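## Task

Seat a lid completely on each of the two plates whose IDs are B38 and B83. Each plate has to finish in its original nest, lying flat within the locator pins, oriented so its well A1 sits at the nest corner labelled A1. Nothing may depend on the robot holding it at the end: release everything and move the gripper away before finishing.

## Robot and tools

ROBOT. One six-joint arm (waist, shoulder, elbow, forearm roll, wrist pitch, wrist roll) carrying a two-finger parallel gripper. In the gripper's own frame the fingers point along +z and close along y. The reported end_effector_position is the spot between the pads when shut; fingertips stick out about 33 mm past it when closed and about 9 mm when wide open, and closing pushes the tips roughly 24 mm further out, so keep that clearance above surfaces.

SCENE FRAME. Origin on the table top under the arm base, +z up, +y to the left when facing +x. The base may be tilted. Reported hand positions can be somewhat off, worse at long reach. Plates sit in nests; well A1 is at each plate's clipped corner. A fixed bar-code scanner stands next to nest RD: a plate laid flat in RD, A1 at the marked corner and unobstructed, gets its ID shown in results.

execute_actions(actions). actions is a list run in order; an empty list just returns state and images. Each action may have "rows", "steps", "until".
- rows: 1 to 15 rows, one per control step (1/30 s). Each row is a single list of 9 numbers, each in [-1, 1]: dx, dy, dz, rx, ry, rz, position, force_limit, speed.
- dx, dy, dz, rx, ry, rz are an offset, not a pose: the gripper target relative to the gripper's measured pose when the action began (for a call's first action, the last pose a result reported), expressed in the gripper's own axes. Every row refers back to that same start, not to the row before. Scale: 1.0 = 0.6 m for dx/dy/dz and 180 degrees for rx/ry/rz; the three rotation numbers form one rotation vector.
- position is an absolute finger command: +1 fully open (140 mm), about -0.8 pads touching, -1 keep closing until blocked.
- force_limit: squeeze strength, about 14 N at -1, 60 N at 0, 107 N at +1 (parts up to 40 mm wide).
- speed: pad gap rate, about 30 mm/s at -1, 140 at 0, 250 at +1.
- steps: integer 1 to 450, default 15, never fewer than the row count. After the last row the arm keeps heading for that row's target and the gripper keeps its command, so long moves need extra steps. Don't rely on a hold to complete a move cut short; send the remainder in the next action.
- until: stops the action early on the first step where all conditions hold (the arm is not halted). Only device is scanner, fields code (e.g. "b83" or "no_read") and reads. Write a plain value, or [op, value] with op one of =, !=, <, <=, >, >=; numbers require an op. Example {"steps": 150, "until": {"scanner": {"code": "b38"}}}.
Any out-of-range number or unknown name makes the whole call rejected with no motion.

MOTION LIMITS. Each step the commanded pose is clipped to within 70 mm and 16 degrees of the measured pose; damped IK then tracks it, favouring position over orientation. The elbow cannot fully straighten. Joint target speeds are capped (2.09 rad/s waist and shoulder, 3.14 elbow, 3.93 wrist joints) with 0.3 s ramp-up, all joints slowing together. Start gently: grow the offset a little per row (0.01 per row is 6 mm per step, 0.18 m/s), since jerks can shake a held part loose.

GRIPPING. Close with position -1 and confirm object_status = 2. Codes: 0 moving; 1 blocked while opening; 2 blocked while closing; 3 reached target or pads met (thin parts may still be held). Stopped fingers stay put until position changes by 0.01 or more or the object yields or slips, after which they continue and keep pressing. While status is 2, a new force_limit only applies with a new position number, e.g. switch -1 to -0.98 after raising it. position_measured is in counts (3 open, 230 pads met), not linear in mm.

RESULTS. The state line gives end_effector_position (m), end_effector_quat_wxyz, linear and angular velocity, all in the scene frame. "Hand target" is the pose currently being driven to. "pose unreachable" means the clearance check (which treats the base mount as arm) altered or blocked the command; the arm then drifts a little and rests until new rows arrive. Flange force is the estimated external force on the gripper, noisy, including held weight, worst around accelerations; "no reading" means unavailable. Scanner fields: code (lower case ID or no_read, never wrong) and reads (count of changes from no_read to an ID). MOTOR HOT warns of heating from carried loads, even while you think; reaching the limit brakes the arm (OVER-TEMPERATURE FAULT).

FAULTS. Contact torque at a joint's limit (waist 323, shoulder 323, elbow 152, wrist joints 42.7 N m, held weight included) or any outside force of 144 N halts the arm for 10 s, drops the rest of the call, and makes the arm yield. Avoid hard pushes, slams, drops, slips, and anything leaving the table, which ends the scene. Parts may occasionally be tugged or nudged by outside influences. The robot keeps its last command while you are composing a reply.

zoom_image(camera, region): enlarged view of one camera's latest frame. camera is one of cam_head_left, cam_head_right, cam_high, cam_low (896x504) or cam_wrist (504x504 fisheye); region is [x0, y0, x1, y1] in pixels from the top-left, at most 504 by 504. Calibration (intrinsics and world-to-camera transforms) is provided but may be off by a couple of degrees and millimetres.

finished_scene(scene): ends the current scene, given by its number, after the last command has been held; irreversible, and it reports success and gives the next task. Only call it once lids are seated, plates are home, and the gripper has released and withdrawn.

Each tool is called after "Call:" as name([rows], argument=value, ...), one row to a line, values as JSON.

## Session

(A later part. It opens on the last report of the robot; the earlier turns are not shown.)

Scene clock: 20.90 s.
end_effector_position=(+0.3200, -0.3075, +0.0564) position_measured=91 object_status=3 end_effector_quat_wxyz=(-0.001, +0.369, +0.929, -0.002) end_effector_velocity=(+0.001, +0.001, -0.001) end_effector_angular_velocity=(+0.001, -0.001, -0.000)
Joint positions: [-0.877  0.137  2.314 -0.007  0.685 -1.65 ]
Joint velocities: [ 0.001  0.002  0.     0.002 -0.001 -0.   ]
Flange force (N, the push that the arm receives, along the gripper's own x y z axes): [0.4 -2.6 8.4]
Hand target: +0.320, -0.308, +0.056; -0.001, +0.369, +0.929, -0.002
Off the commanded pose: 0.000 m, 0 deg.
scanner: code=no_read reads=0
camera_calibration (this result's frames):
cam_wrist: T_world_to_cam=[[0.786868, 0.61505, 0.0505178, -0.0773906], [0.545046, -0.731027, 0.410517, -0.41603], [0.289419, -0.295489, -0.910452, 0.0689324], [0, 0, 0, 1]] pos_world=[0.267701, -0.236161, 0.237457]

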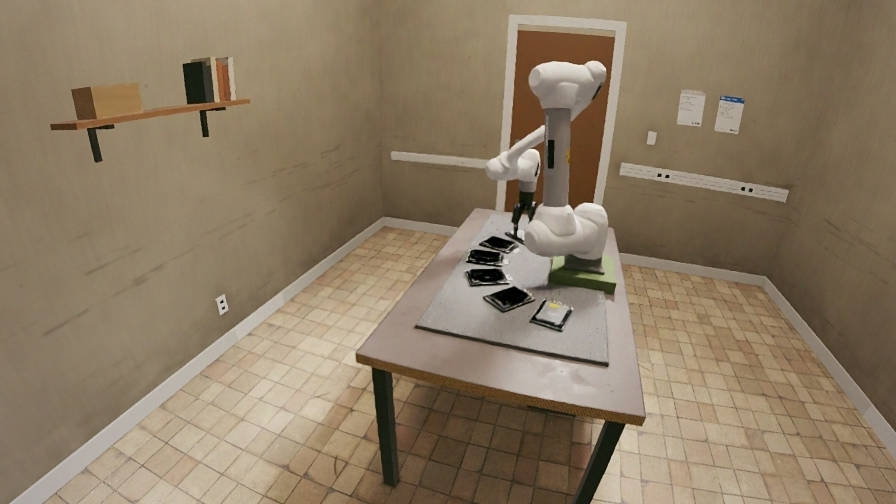

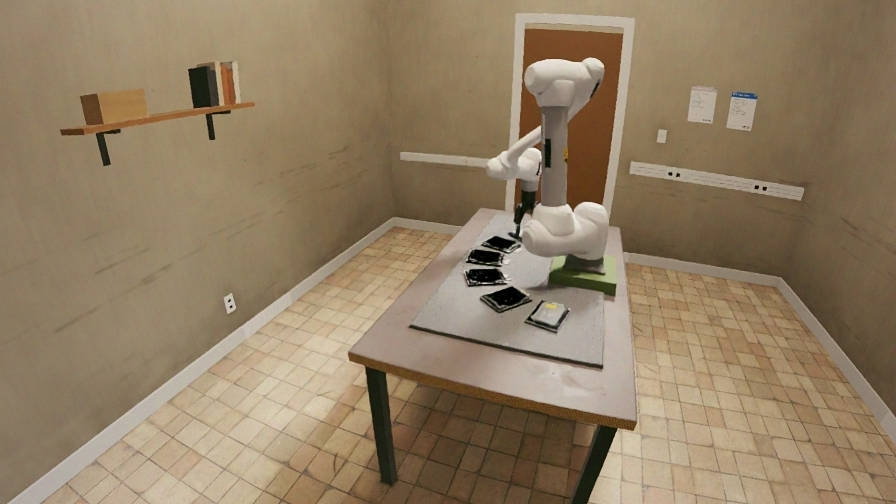

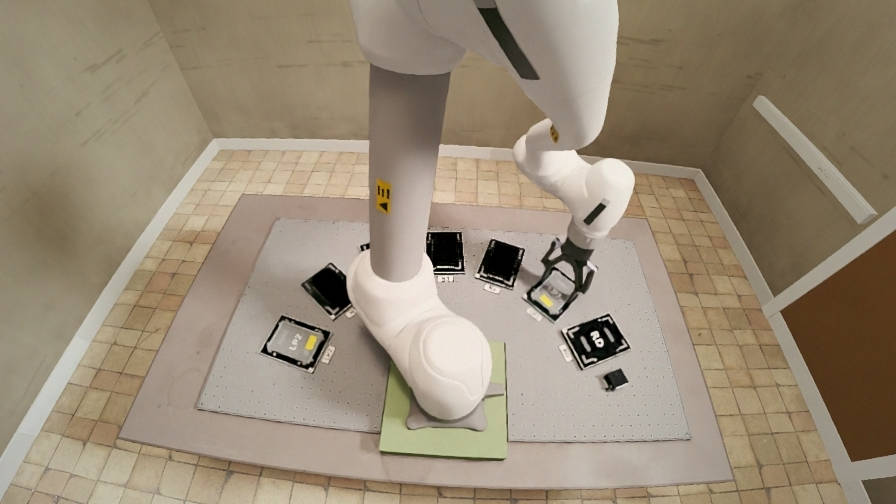

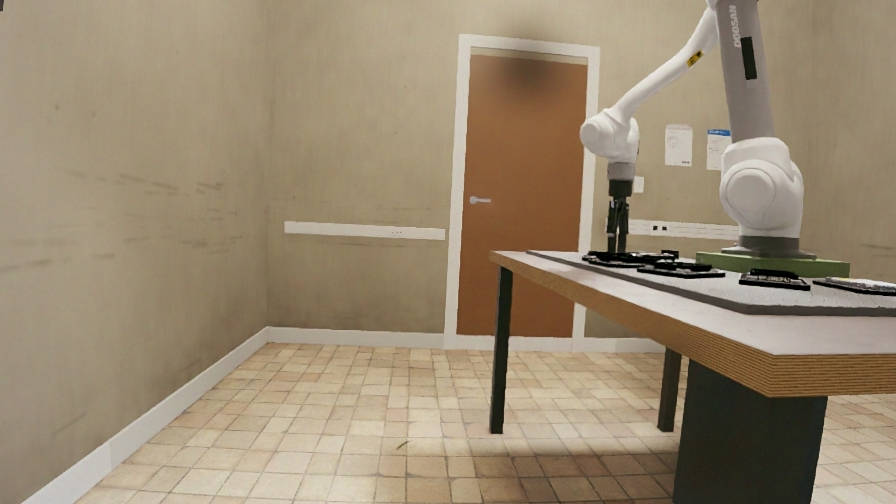

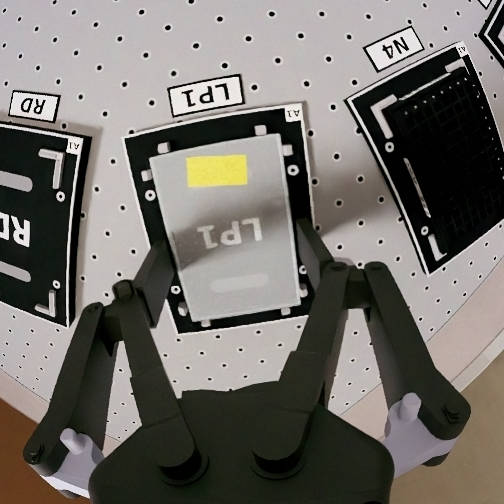

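Call:
zoom_image(camera="cam_wrist", region=[270, 195, 350, 275])

Call:
zoom_image(camera="cam_wrist", region=[130, 215, 210, 295])

Region (270, 195, 350, 275) of cam_wrist's 504x504 image, scaled by 6.300, with more detail than that image has.

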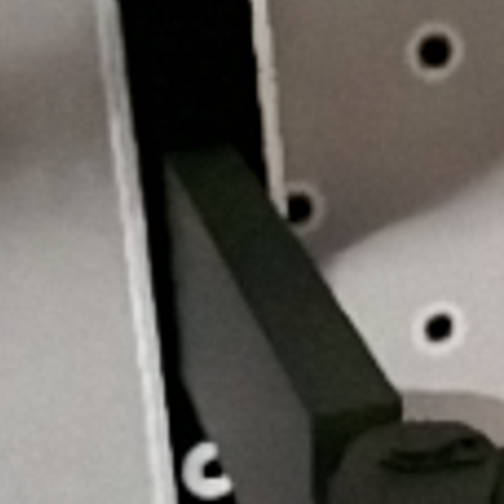

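Region (130, 215, 210, 295) of cam_wrist's 504x504 image, scaled by 6.300, with more detail than that image has.

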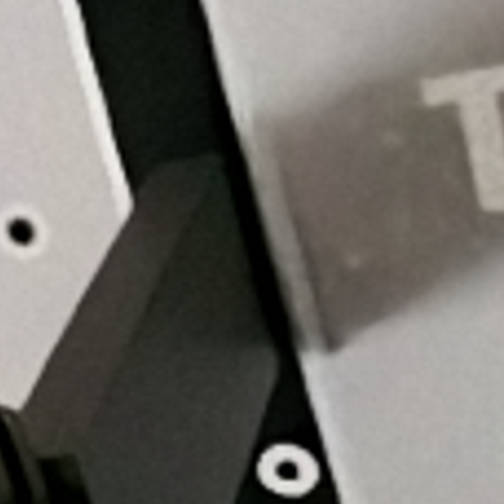

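Call:
execute_actions([
  {"rows": [
[0,0,0.0008,0,0,0,0.3,-0.5,-0.4],
[0,0,0.0018,0,0,0,0.3,-0.5,-0.4],
[0,0,0.0026,0,0,0,0.3,-0.5,-0.4],
[0,0,0.0029,0,0,0,0.3,-0.5,-0.4],
[0,0,0.0029,0,0,0,0.3,-0.5,-0.4],
[0,0,0.0029,0,0,0,-1,-0.5,-0.4]
], "steps": 15},
])

Call:
zoom_image(camera="cam_wrist", region=[110, 100, 350, 345])

Scene clock: 21.93 s.
end_effector_position=(+0.3202, -0.3076, +0.0548) position_measured=103 object_status=0 end_effector_quat_wxyz=(-0.001, +0.369, +0.929, -0.002) end_effector_velocity=(-0.001, +0.000, -0.001) end_effector_angular_velocity=(+0.001, +0.001, -0.002)
Joint positions: [-0.877  0.139  2.315 -0.007  0.68  -1.65 ]
Joint velocities: [-0.001  0.001  0.001 -0.    -0.     0.001]
Flange force (N, the push that the arm receives, along the gripper's own x y z axes): [9.4 -4.0 -49.0]
Hand target: +0.320, -0.308, +0.055; -0.001, +0.369, +0.929, -0.002
Off the commanded pose: 0.000 m, 0 deg.
scanner: code=no_read reads=0
camera_calibration (this result's frames):
cam_wrist: T_world_to_cam=[[0.78689, 0.615014, 0.0506207, -0.0774118], [0.54489, -0.730981, 0.410805, -0.415467], [0.289654, -0.295676, -0.910317, 0.0672611], [0, 0, 0, 1]] pos_world=[0.267816, -0.236202, 0.235823]

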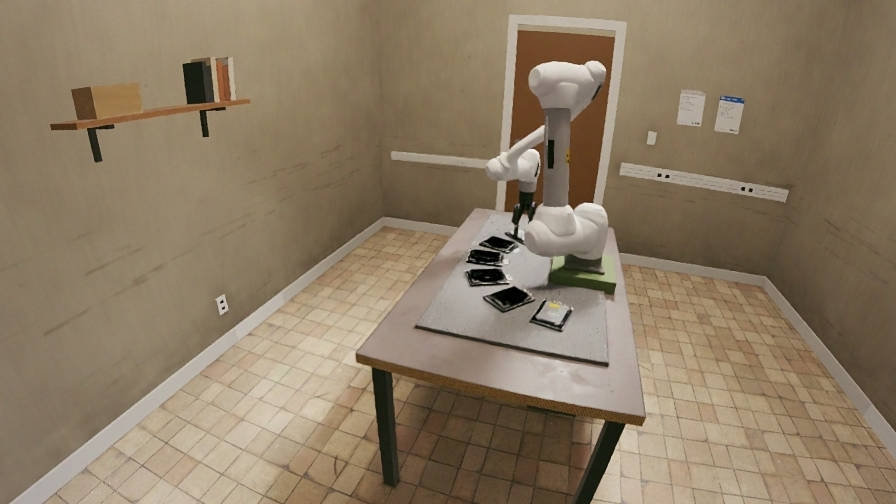

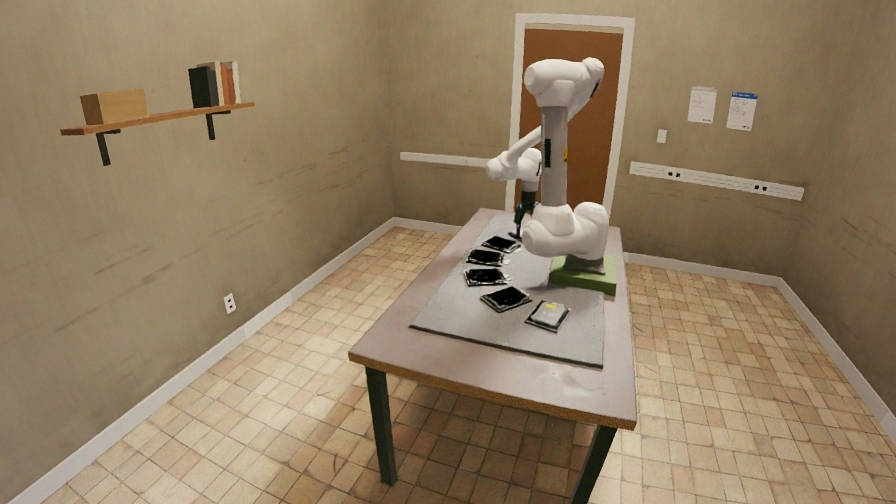

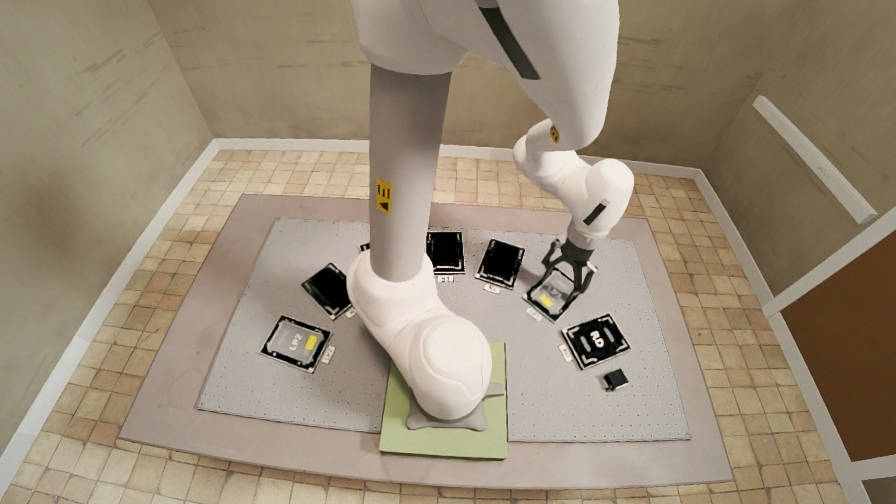

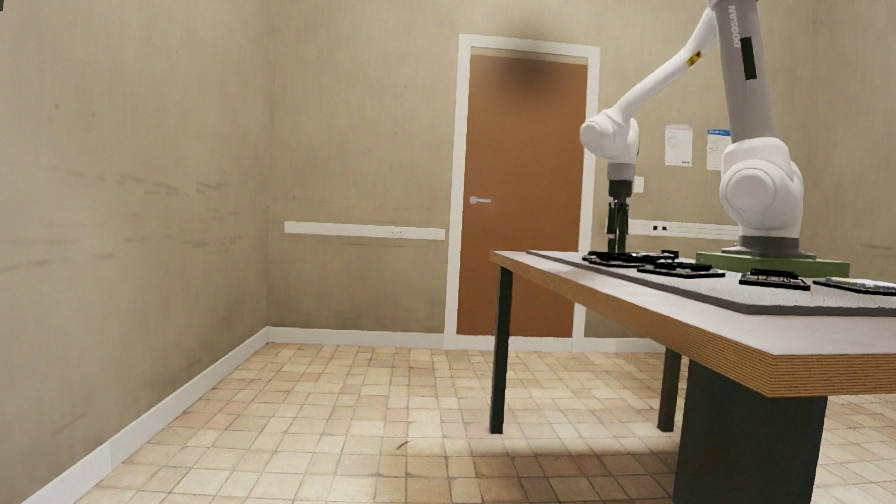

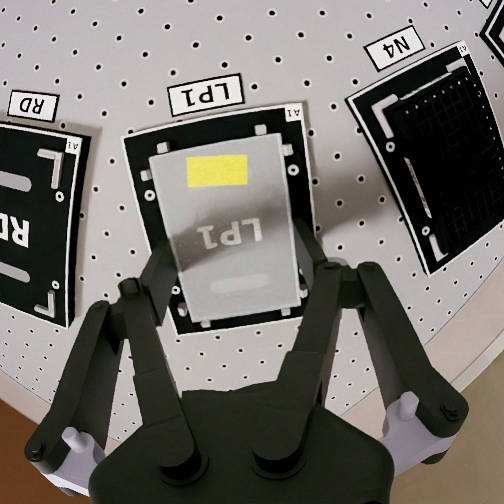

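Region (110, 100, 350, 345) of cam_wrist's 504x504 image, scaled by 2.057, with more detail than that image has; it fills the left 494 columns of this view, and the rest is white.

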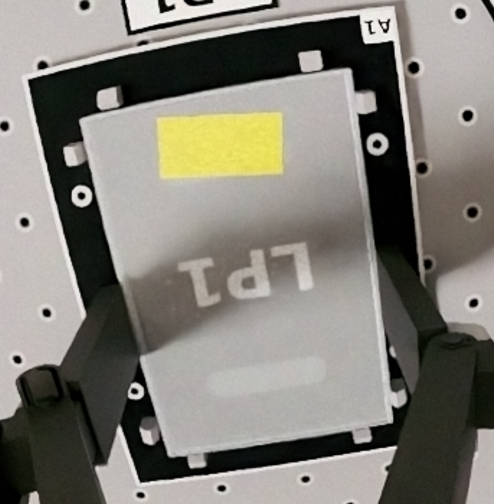

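Call:
execute_actions([
  {"rows": [
[0,0,-0.0006,0,0,0,-1,-0.5,-0.4],
[0,0,-0.0012,0,0,0,-1,-0.5,-0.4],
[0,0,-0.0016,0,0,0,-1,-0.5,-0.4]
], "steps": 7},
])

Call:
zoom_image(camera="cam_wrist", region=[110, 100, 350, 345])

Scene clock: 27.20 s.
end_effector_position=(+0.3197, -0.3072, +0.0552) position_measured=103 object_status=2 end_effector_quat_wxyz=(-0.001, +0.369, +0.929, -0.001) end_effector_velocity=(+0.001, -0.001, +0.002) end_effector_angular_velocity=(-0.001, -0.001, -0.002)
Joint positions: [-0.877  0.138  2.315 -0.007  0.683 -1.65 ]
Joint velocities: [-0.001 -0.003 -0.002  0.001  0.005  0.001]
Flange force (N, the push that the arm receives, along the gripper's own x y z axes): [-1.7 -7.1 -2.8]
Hand target: +0.320, -0.308, +0.056; -0.001, +0.369, +0.929, -0.002
Off the commanded pose: 0.001 m, 0 deg.
scanner: code=no_read reads=0
camera_calibration (this result's frames):
cam_wrist: T_world_to_cam=[[0.786899, 0.615017, 0.050439, -0.0773024], [0.545313, -0.731311, 0.409656, -0.415213], [0.288832, -0.294853, -0.910845, 0.0684653], [0, 0, 0, 1]] pos_world=[0.267475, -0.23592, 0.236355]

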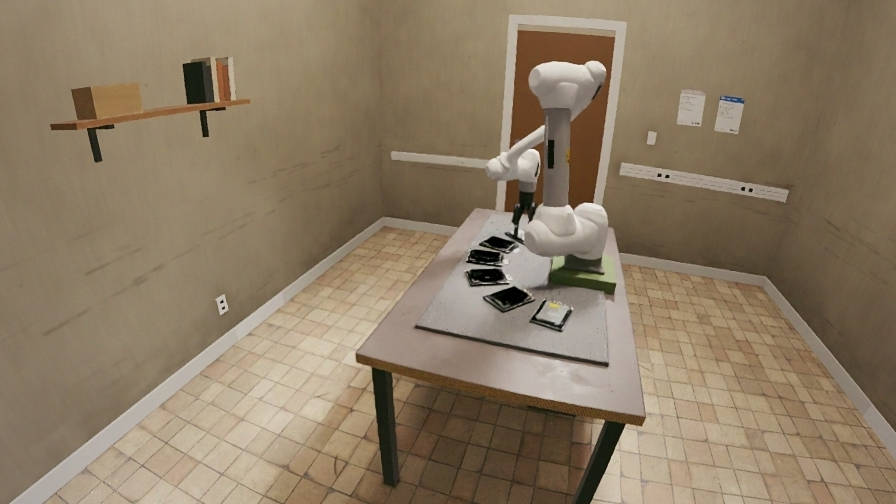

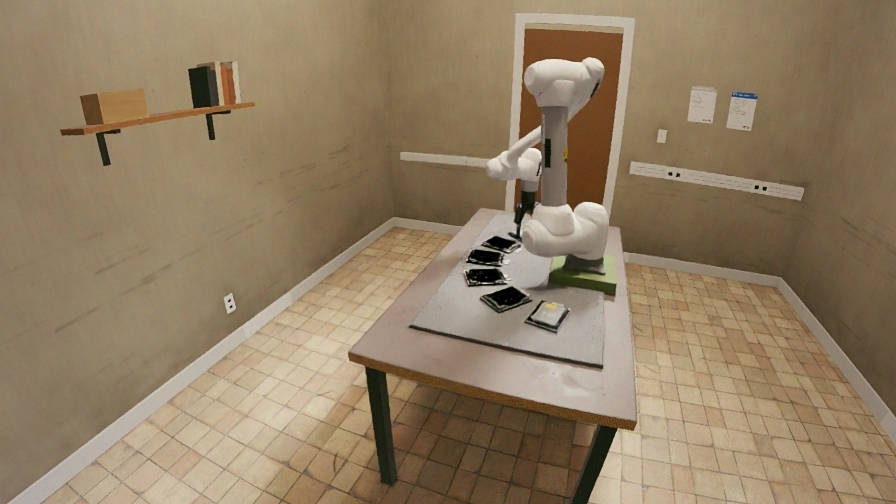

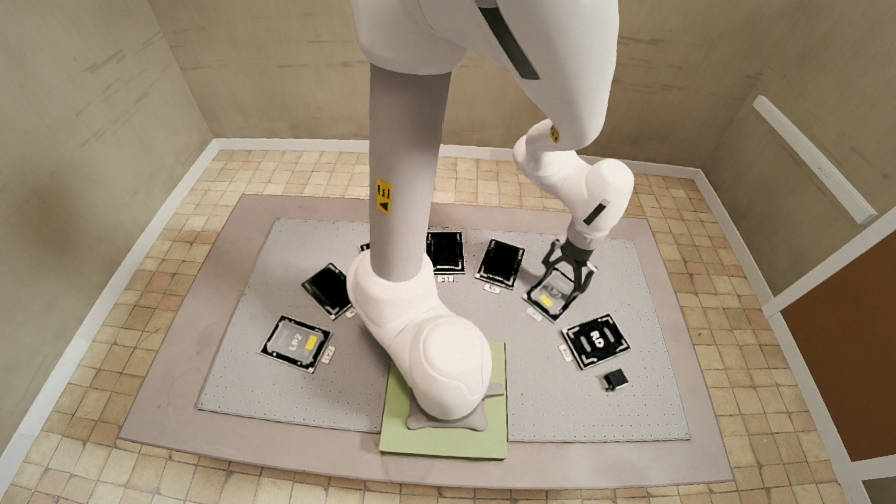

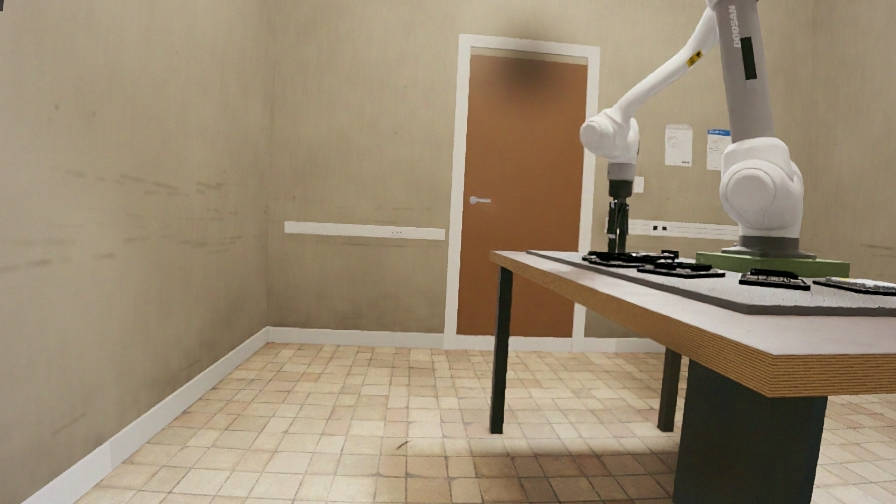

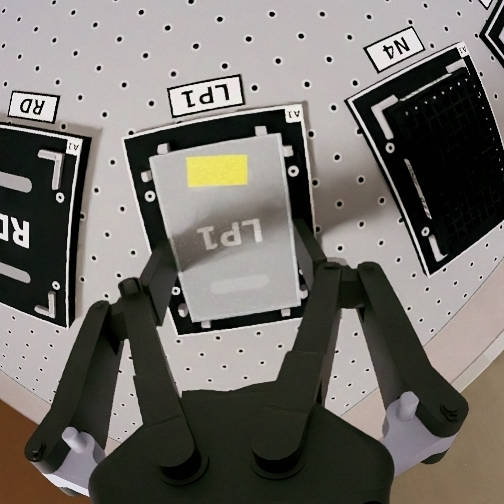

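Region (110, 100, 350, 345) of cam_wrist's 504x504 image, scaled by 2.057, with more detail than that image has; it fills the left 494 columns of this view, and the rest is white.

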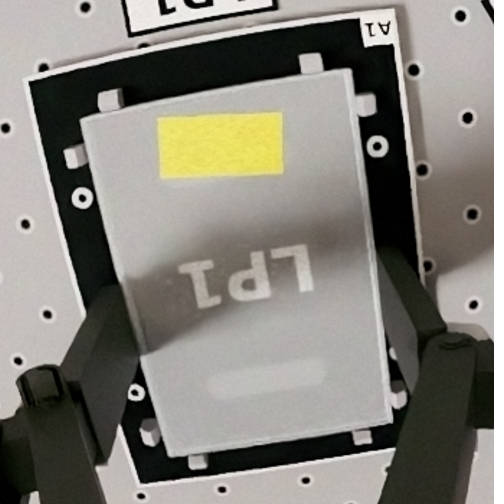

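Call:
execute_actions([
  {"rows": [
[0,0,-0.00167,0,0,0,-0.98,0.3,-0.4],
[0,0,-0.005,0,0,0,-0.98,0.3,-0.4],
[0,0,-0.01,0,0,0,-0.98,0.3,-0.4],
[0,0,-0.01667,0,0,0,-0.98,0.3,-0.4],
[0.00068,0.00164,-0.02333,0,0,-0.00081,-0.98,0.3,-0.4],
[0.00225,0.00548,-0.03,0,0,-0.00271,-0.98,0.3,-0.4],
[0.00563,0.01369,-0.03667,0,0,-0.00677,-0.98,0.3,-0.4],
[0.01126,0.02738,-0.04167,0,0,-0.01354,-0.98,0.3,-0.4],
[0.01914,0.04655,-0.045,0,0,-0.02302,-0.98,0.3,-0.4],
[0.02927,0.0712,-0.04667,0,0,-0.0352,-0.98,0.3,-0.4],
[0.04277,0.10406,-0.04667,0,0,-0.05145,-0.98,0.3,-0.4],
[0.05853,0.1424,-0.04667,0,0,-0.0704,-0.98,0.3,-0.4],
[0.07654,0.18621,-0.04667,0,0,-0.09207,-0.98,0.3,-0.4],
[0.1013,0.24646,-0.04667,0,0,-0.12185,-0.98,0.3,-0.4],
[0.22512,0.54769,-0.03433,0,0,-0.27078,-0.98,0.3,-0.4]
], "steps": 50},
])

Call:
zoom_image(camera="cam_wrist", region=[110, 100, 350, 345])

Scene clock: 30.23 s.
end_effector_position=(+0.4472, +0.0254, +0.0754) position_measured=107 object_status=2 end_effector_quat_wxyz=(-0.001, -0.047, +0.999, -0.000) end_effector_velocity=(-0.000, +0.001, -0.000) end_effector_angular_velocity=(+0.001, +0.001, -0.002)
Joint positions: [-0.053  0.115  2.291 -0.008  0.733 -1.675]
Joint velocities: [ 0.001  0.001 -0.     0.001  0.001  0.002]
Flange force (N, the push that the arm receives, along the gripper's own x y z axes): [0.7 3.0 4.5]
Hand target: +0.447, +0.025, +0.075; -0.001, -0.047, +0.999, -0.000
Off the commanded pose: 0.001 m, 0 deg.
scanner: code=no_read reads=0
camera_calibration (this result's frames):
cam_wrist: T_world_to_cam=[[0.0567651, 0.99696, 0.0533629, -0.0665388], [0.90987, -0.073661, 0.408302, -0.429404], [0.410992, 0.025376, -0.911286, 0.0853721], [0, 0, 0, 1]] pos_world=[0.359392, 0.0325398, 0.256676]

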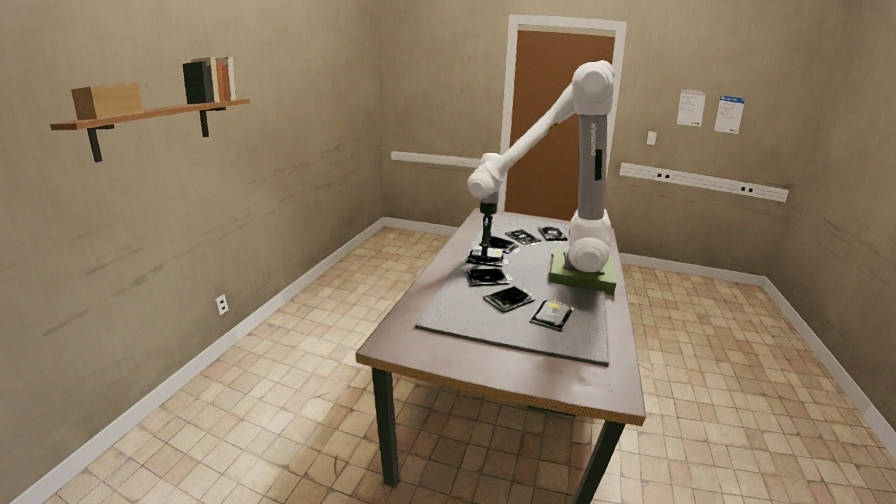

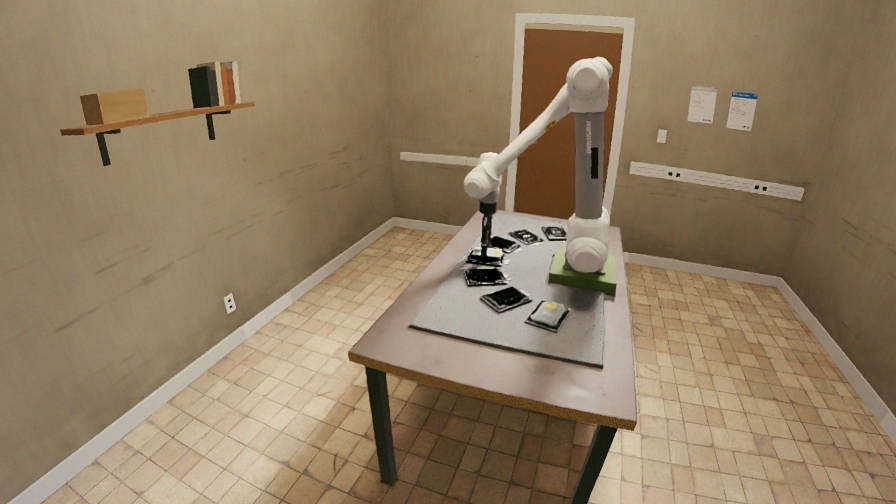

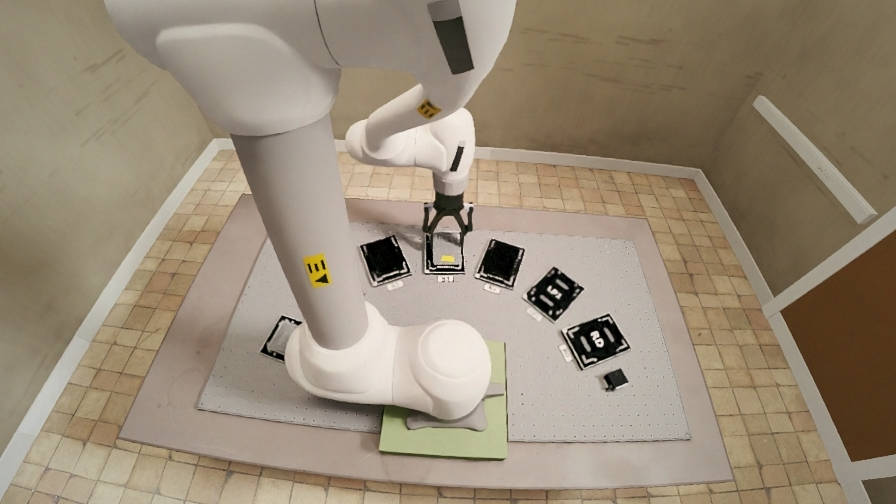

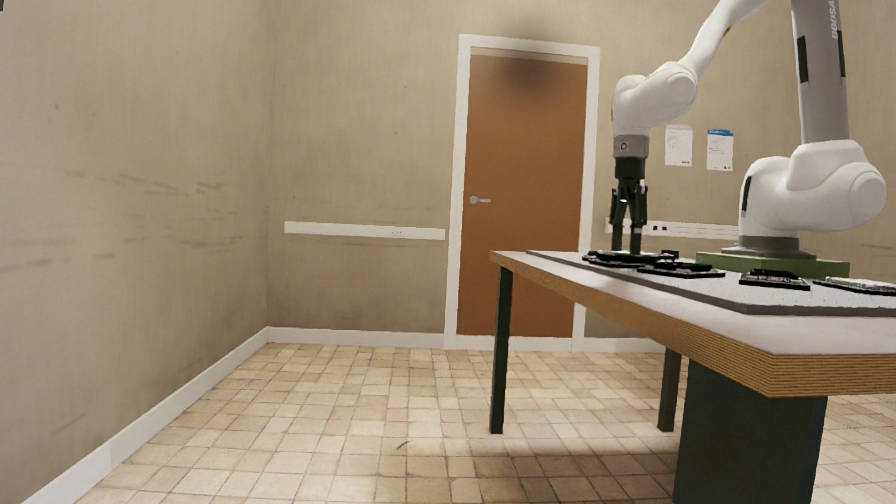

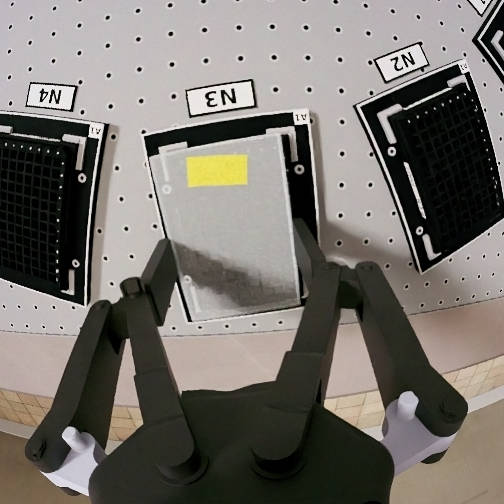

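Region (110, 100, 350, 345) of cam_wrist's 504x504 image, scaled by 2.057, with more detail than that image has; it fills the left 494 columns of this view, and the rest is white.

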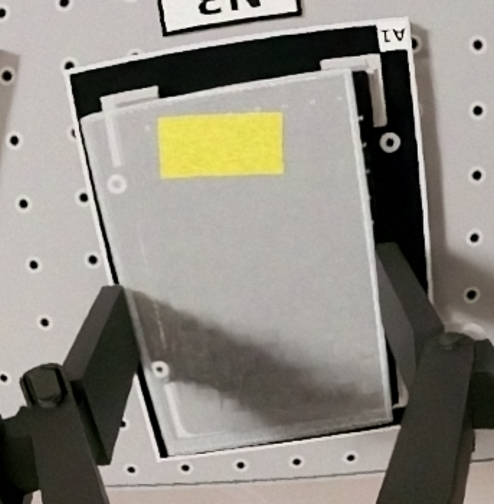

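Call:
zoom_image(camera="cam_low", region=[575, 215, 695, 280])

Call:
zoom_image(camera="cam_head_left", region=[455, 215, 535, 275])

Region (575, 215, 695, 280) of cam_low's 896x504 image, scaled by 4.200, with more detail than that image has; it fills the top 273 rows of this view, and the rest is white.

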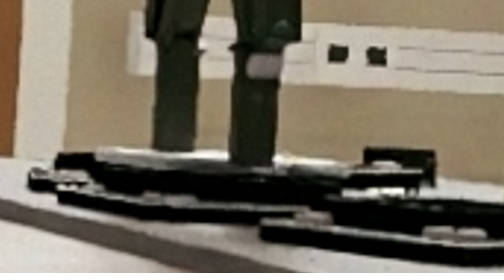

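Region (455, 215, 535, 275) of cam_head_left's 896x504 image, scaled by 6.300, with more detail than that image has; it fills the top 378 rows of this view, and the rest is white.

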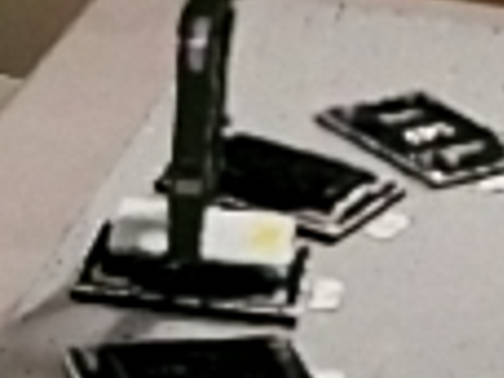

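Call:
zoom_image(camera="cam_wrist", region=[130, 100, 330, 200])

Call:
zoom_image(camera="cam_wrist", region=[150, 240, 330, 340])

Region (130, 100, 330, 200) of cam_wrist's 504x504 image, scaled by 2.520, with more detail than that image has.

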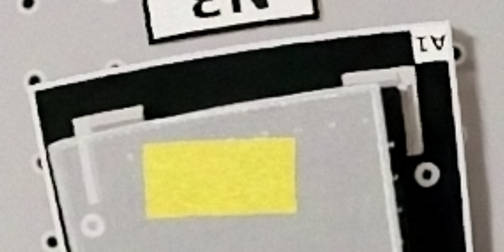

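Region (150, 240, 330, 340) of cam_wrist's 504x504 image, scaled by 2.800, with more detail than that image has.

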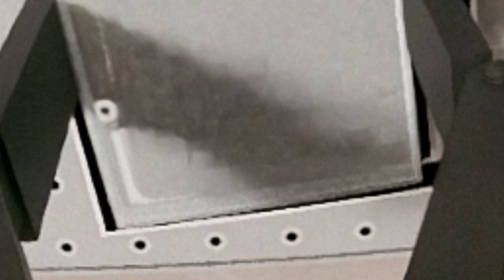

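Call:
execute_actions([
  {"rows": [
[-0.0005,0.001,0,0,0,0.0006,-0.98,0.3,-0.4],
[-0.0015,0.003,0.0002,0,0,0.0019,-0.98,0.3,-0.4],
[-0.003,0.006,0.0006,0,0,0.0037,-0.98,0.3,-0.4],
[-0.0045,0.009,0.0012,0,0,0.0056,-0.98,0.3,-0.4],
[-0.0056,0.0112,0.002,0,0,0.007,-0.98,0.3,-0.4],
[-0.0062,0.0122,0.003,0,0,0.0076,-0.98,0.3,-0.4],
[-0.0063,0.0125,0.004,0,0,0.0078,-0.98,0.3,-0.4],
[-0.0063,0.0125,0.005,0,0,0.0078,-0.98,0.3,-0.4],
[-0.0063,0.0125,0.0057,0,0,0.0078,-0.98,0.3,-0.4]
], "steps": 14},
])

Call:
zoom_image(camera="cam_wrist", region=[110, 100, 350, 345])

Scene clock: 31.33 s.
end_effector_position=(+0.4505, +0.0332, +0.0722) position_measured=107 object_status=2 end_effector_quat_wxyz=(-0.001, -0.035, +0.999, -0.000) end_effector_velocity=(+0.001, +0.001, -0.001) end_effector_angular_velocity=(+0.000, -0.001, -0.001)
Joint positions: [-0.036  0.126  2.287 -0.008  0.726 -1.634]
Joint velocities: [ 0.002  0.003 -0.     0.    -0.003  0.003]
Flange force (N, the push that the arm receives, along the gripper's own x y z axes): [3.3 -4.5 3.7]
Hand target: +0.450, +0.033, +0.072; -0.001, -0.035, +0.999, -0.000
Off the commanded pose: 0.000 m, 0 deg.
scanner: code=no_read reads=0
camera_calibration (this result's frames):
cam_wrist: T_world_to_cam=[[0.0812053, 0.995256, 0.0535748, -0.085358], [0.907624, -0.0960527, 0.408648, -0.42882], [0.411856, 0.0154414, -0.911118, 0.0808187], [0, 0, 0, 1]] pos_world=[0.362853, 0.0425159, 0.253445]

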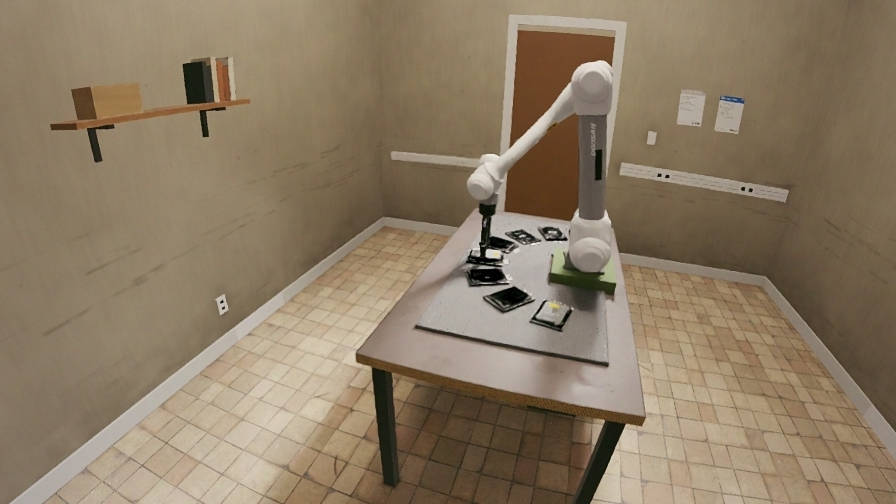

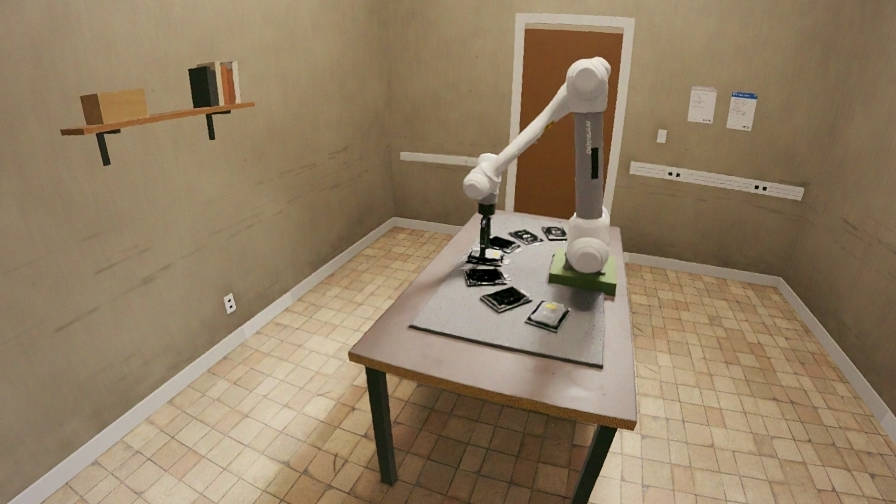

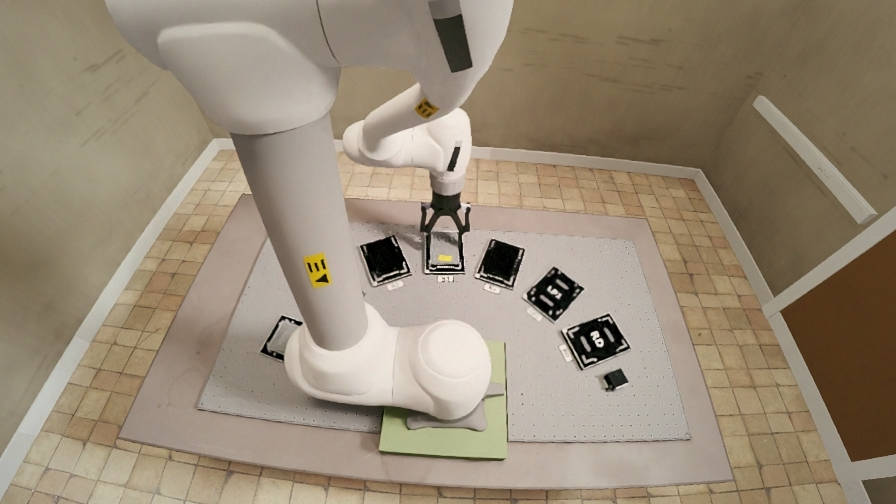

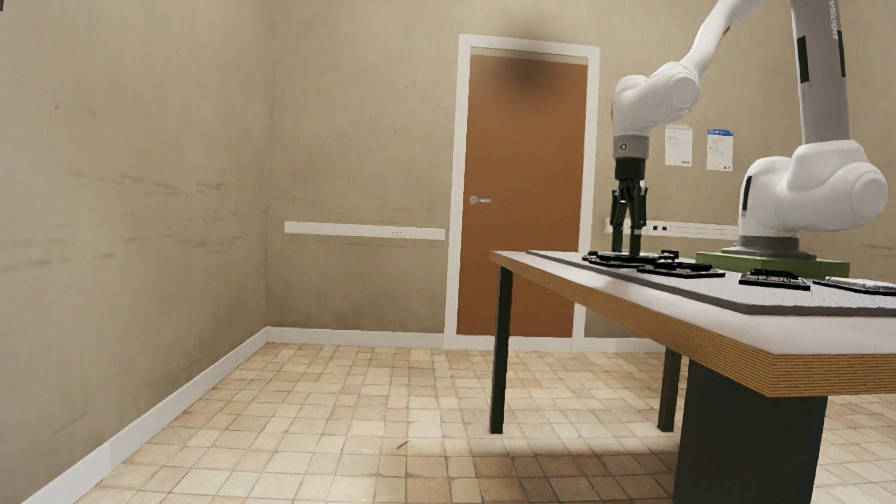

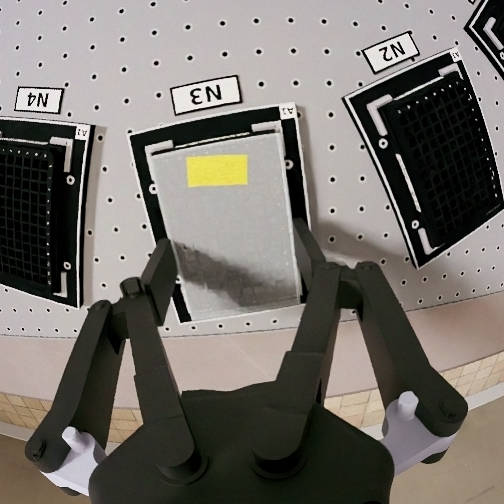

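Region (110, 100, 350, 345) of cam_wrist's 504x504 image, scaled by 2.057, with more detail than that image has; it fills the left 494 columns of this view, and the rest is white.

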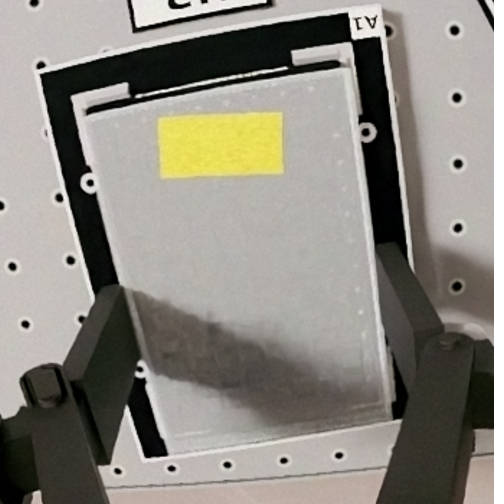

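Call:
zoom_image(camera="cam_wrist", region=[135, 120, 225, 200])

Call:
zoom_image(camera="cam_wrist", region=[225, 105, 315, 185])

Call:
zoom_image(camera="cam_wrist", region=[165, 260, 315, 335])

Region (135, 120, 225, 200) of cam_wrist's 504x504 image, scaled by 5.600, with more detail than that image has.

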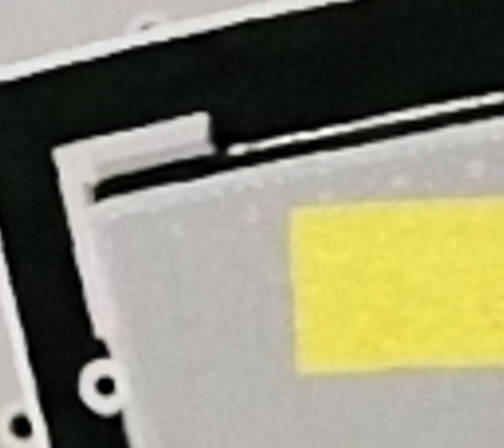

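Region (225, 105, 315, 185) of cam_wrist's 504x504 image, scaled by 5.600, with more detail than that image has.

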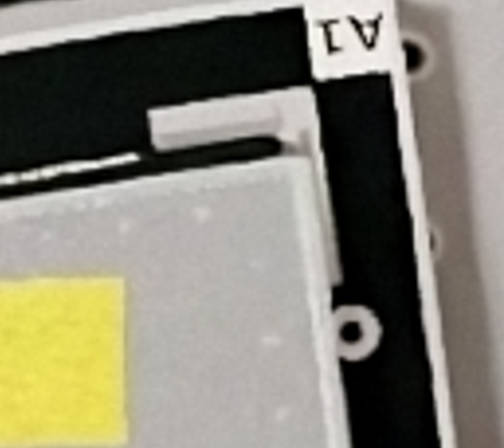

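Region (165, 260, 315, 335) of cam_wrist's 504x504 image, scaled by 3.360, with more detail than that image has.

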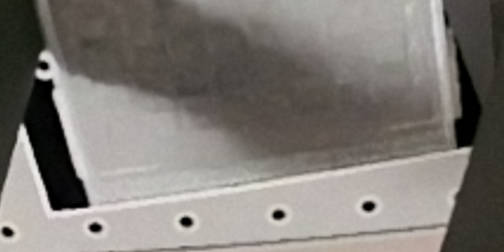

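Call:
zoom_image(camera="cam_low", region=[580, 235, 660, 275])

Region (580, 235, 660, 275) of cam_low's 896x504 image, scaled by 6.300, with more detail than that image has.

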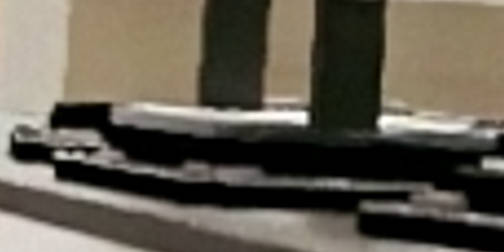

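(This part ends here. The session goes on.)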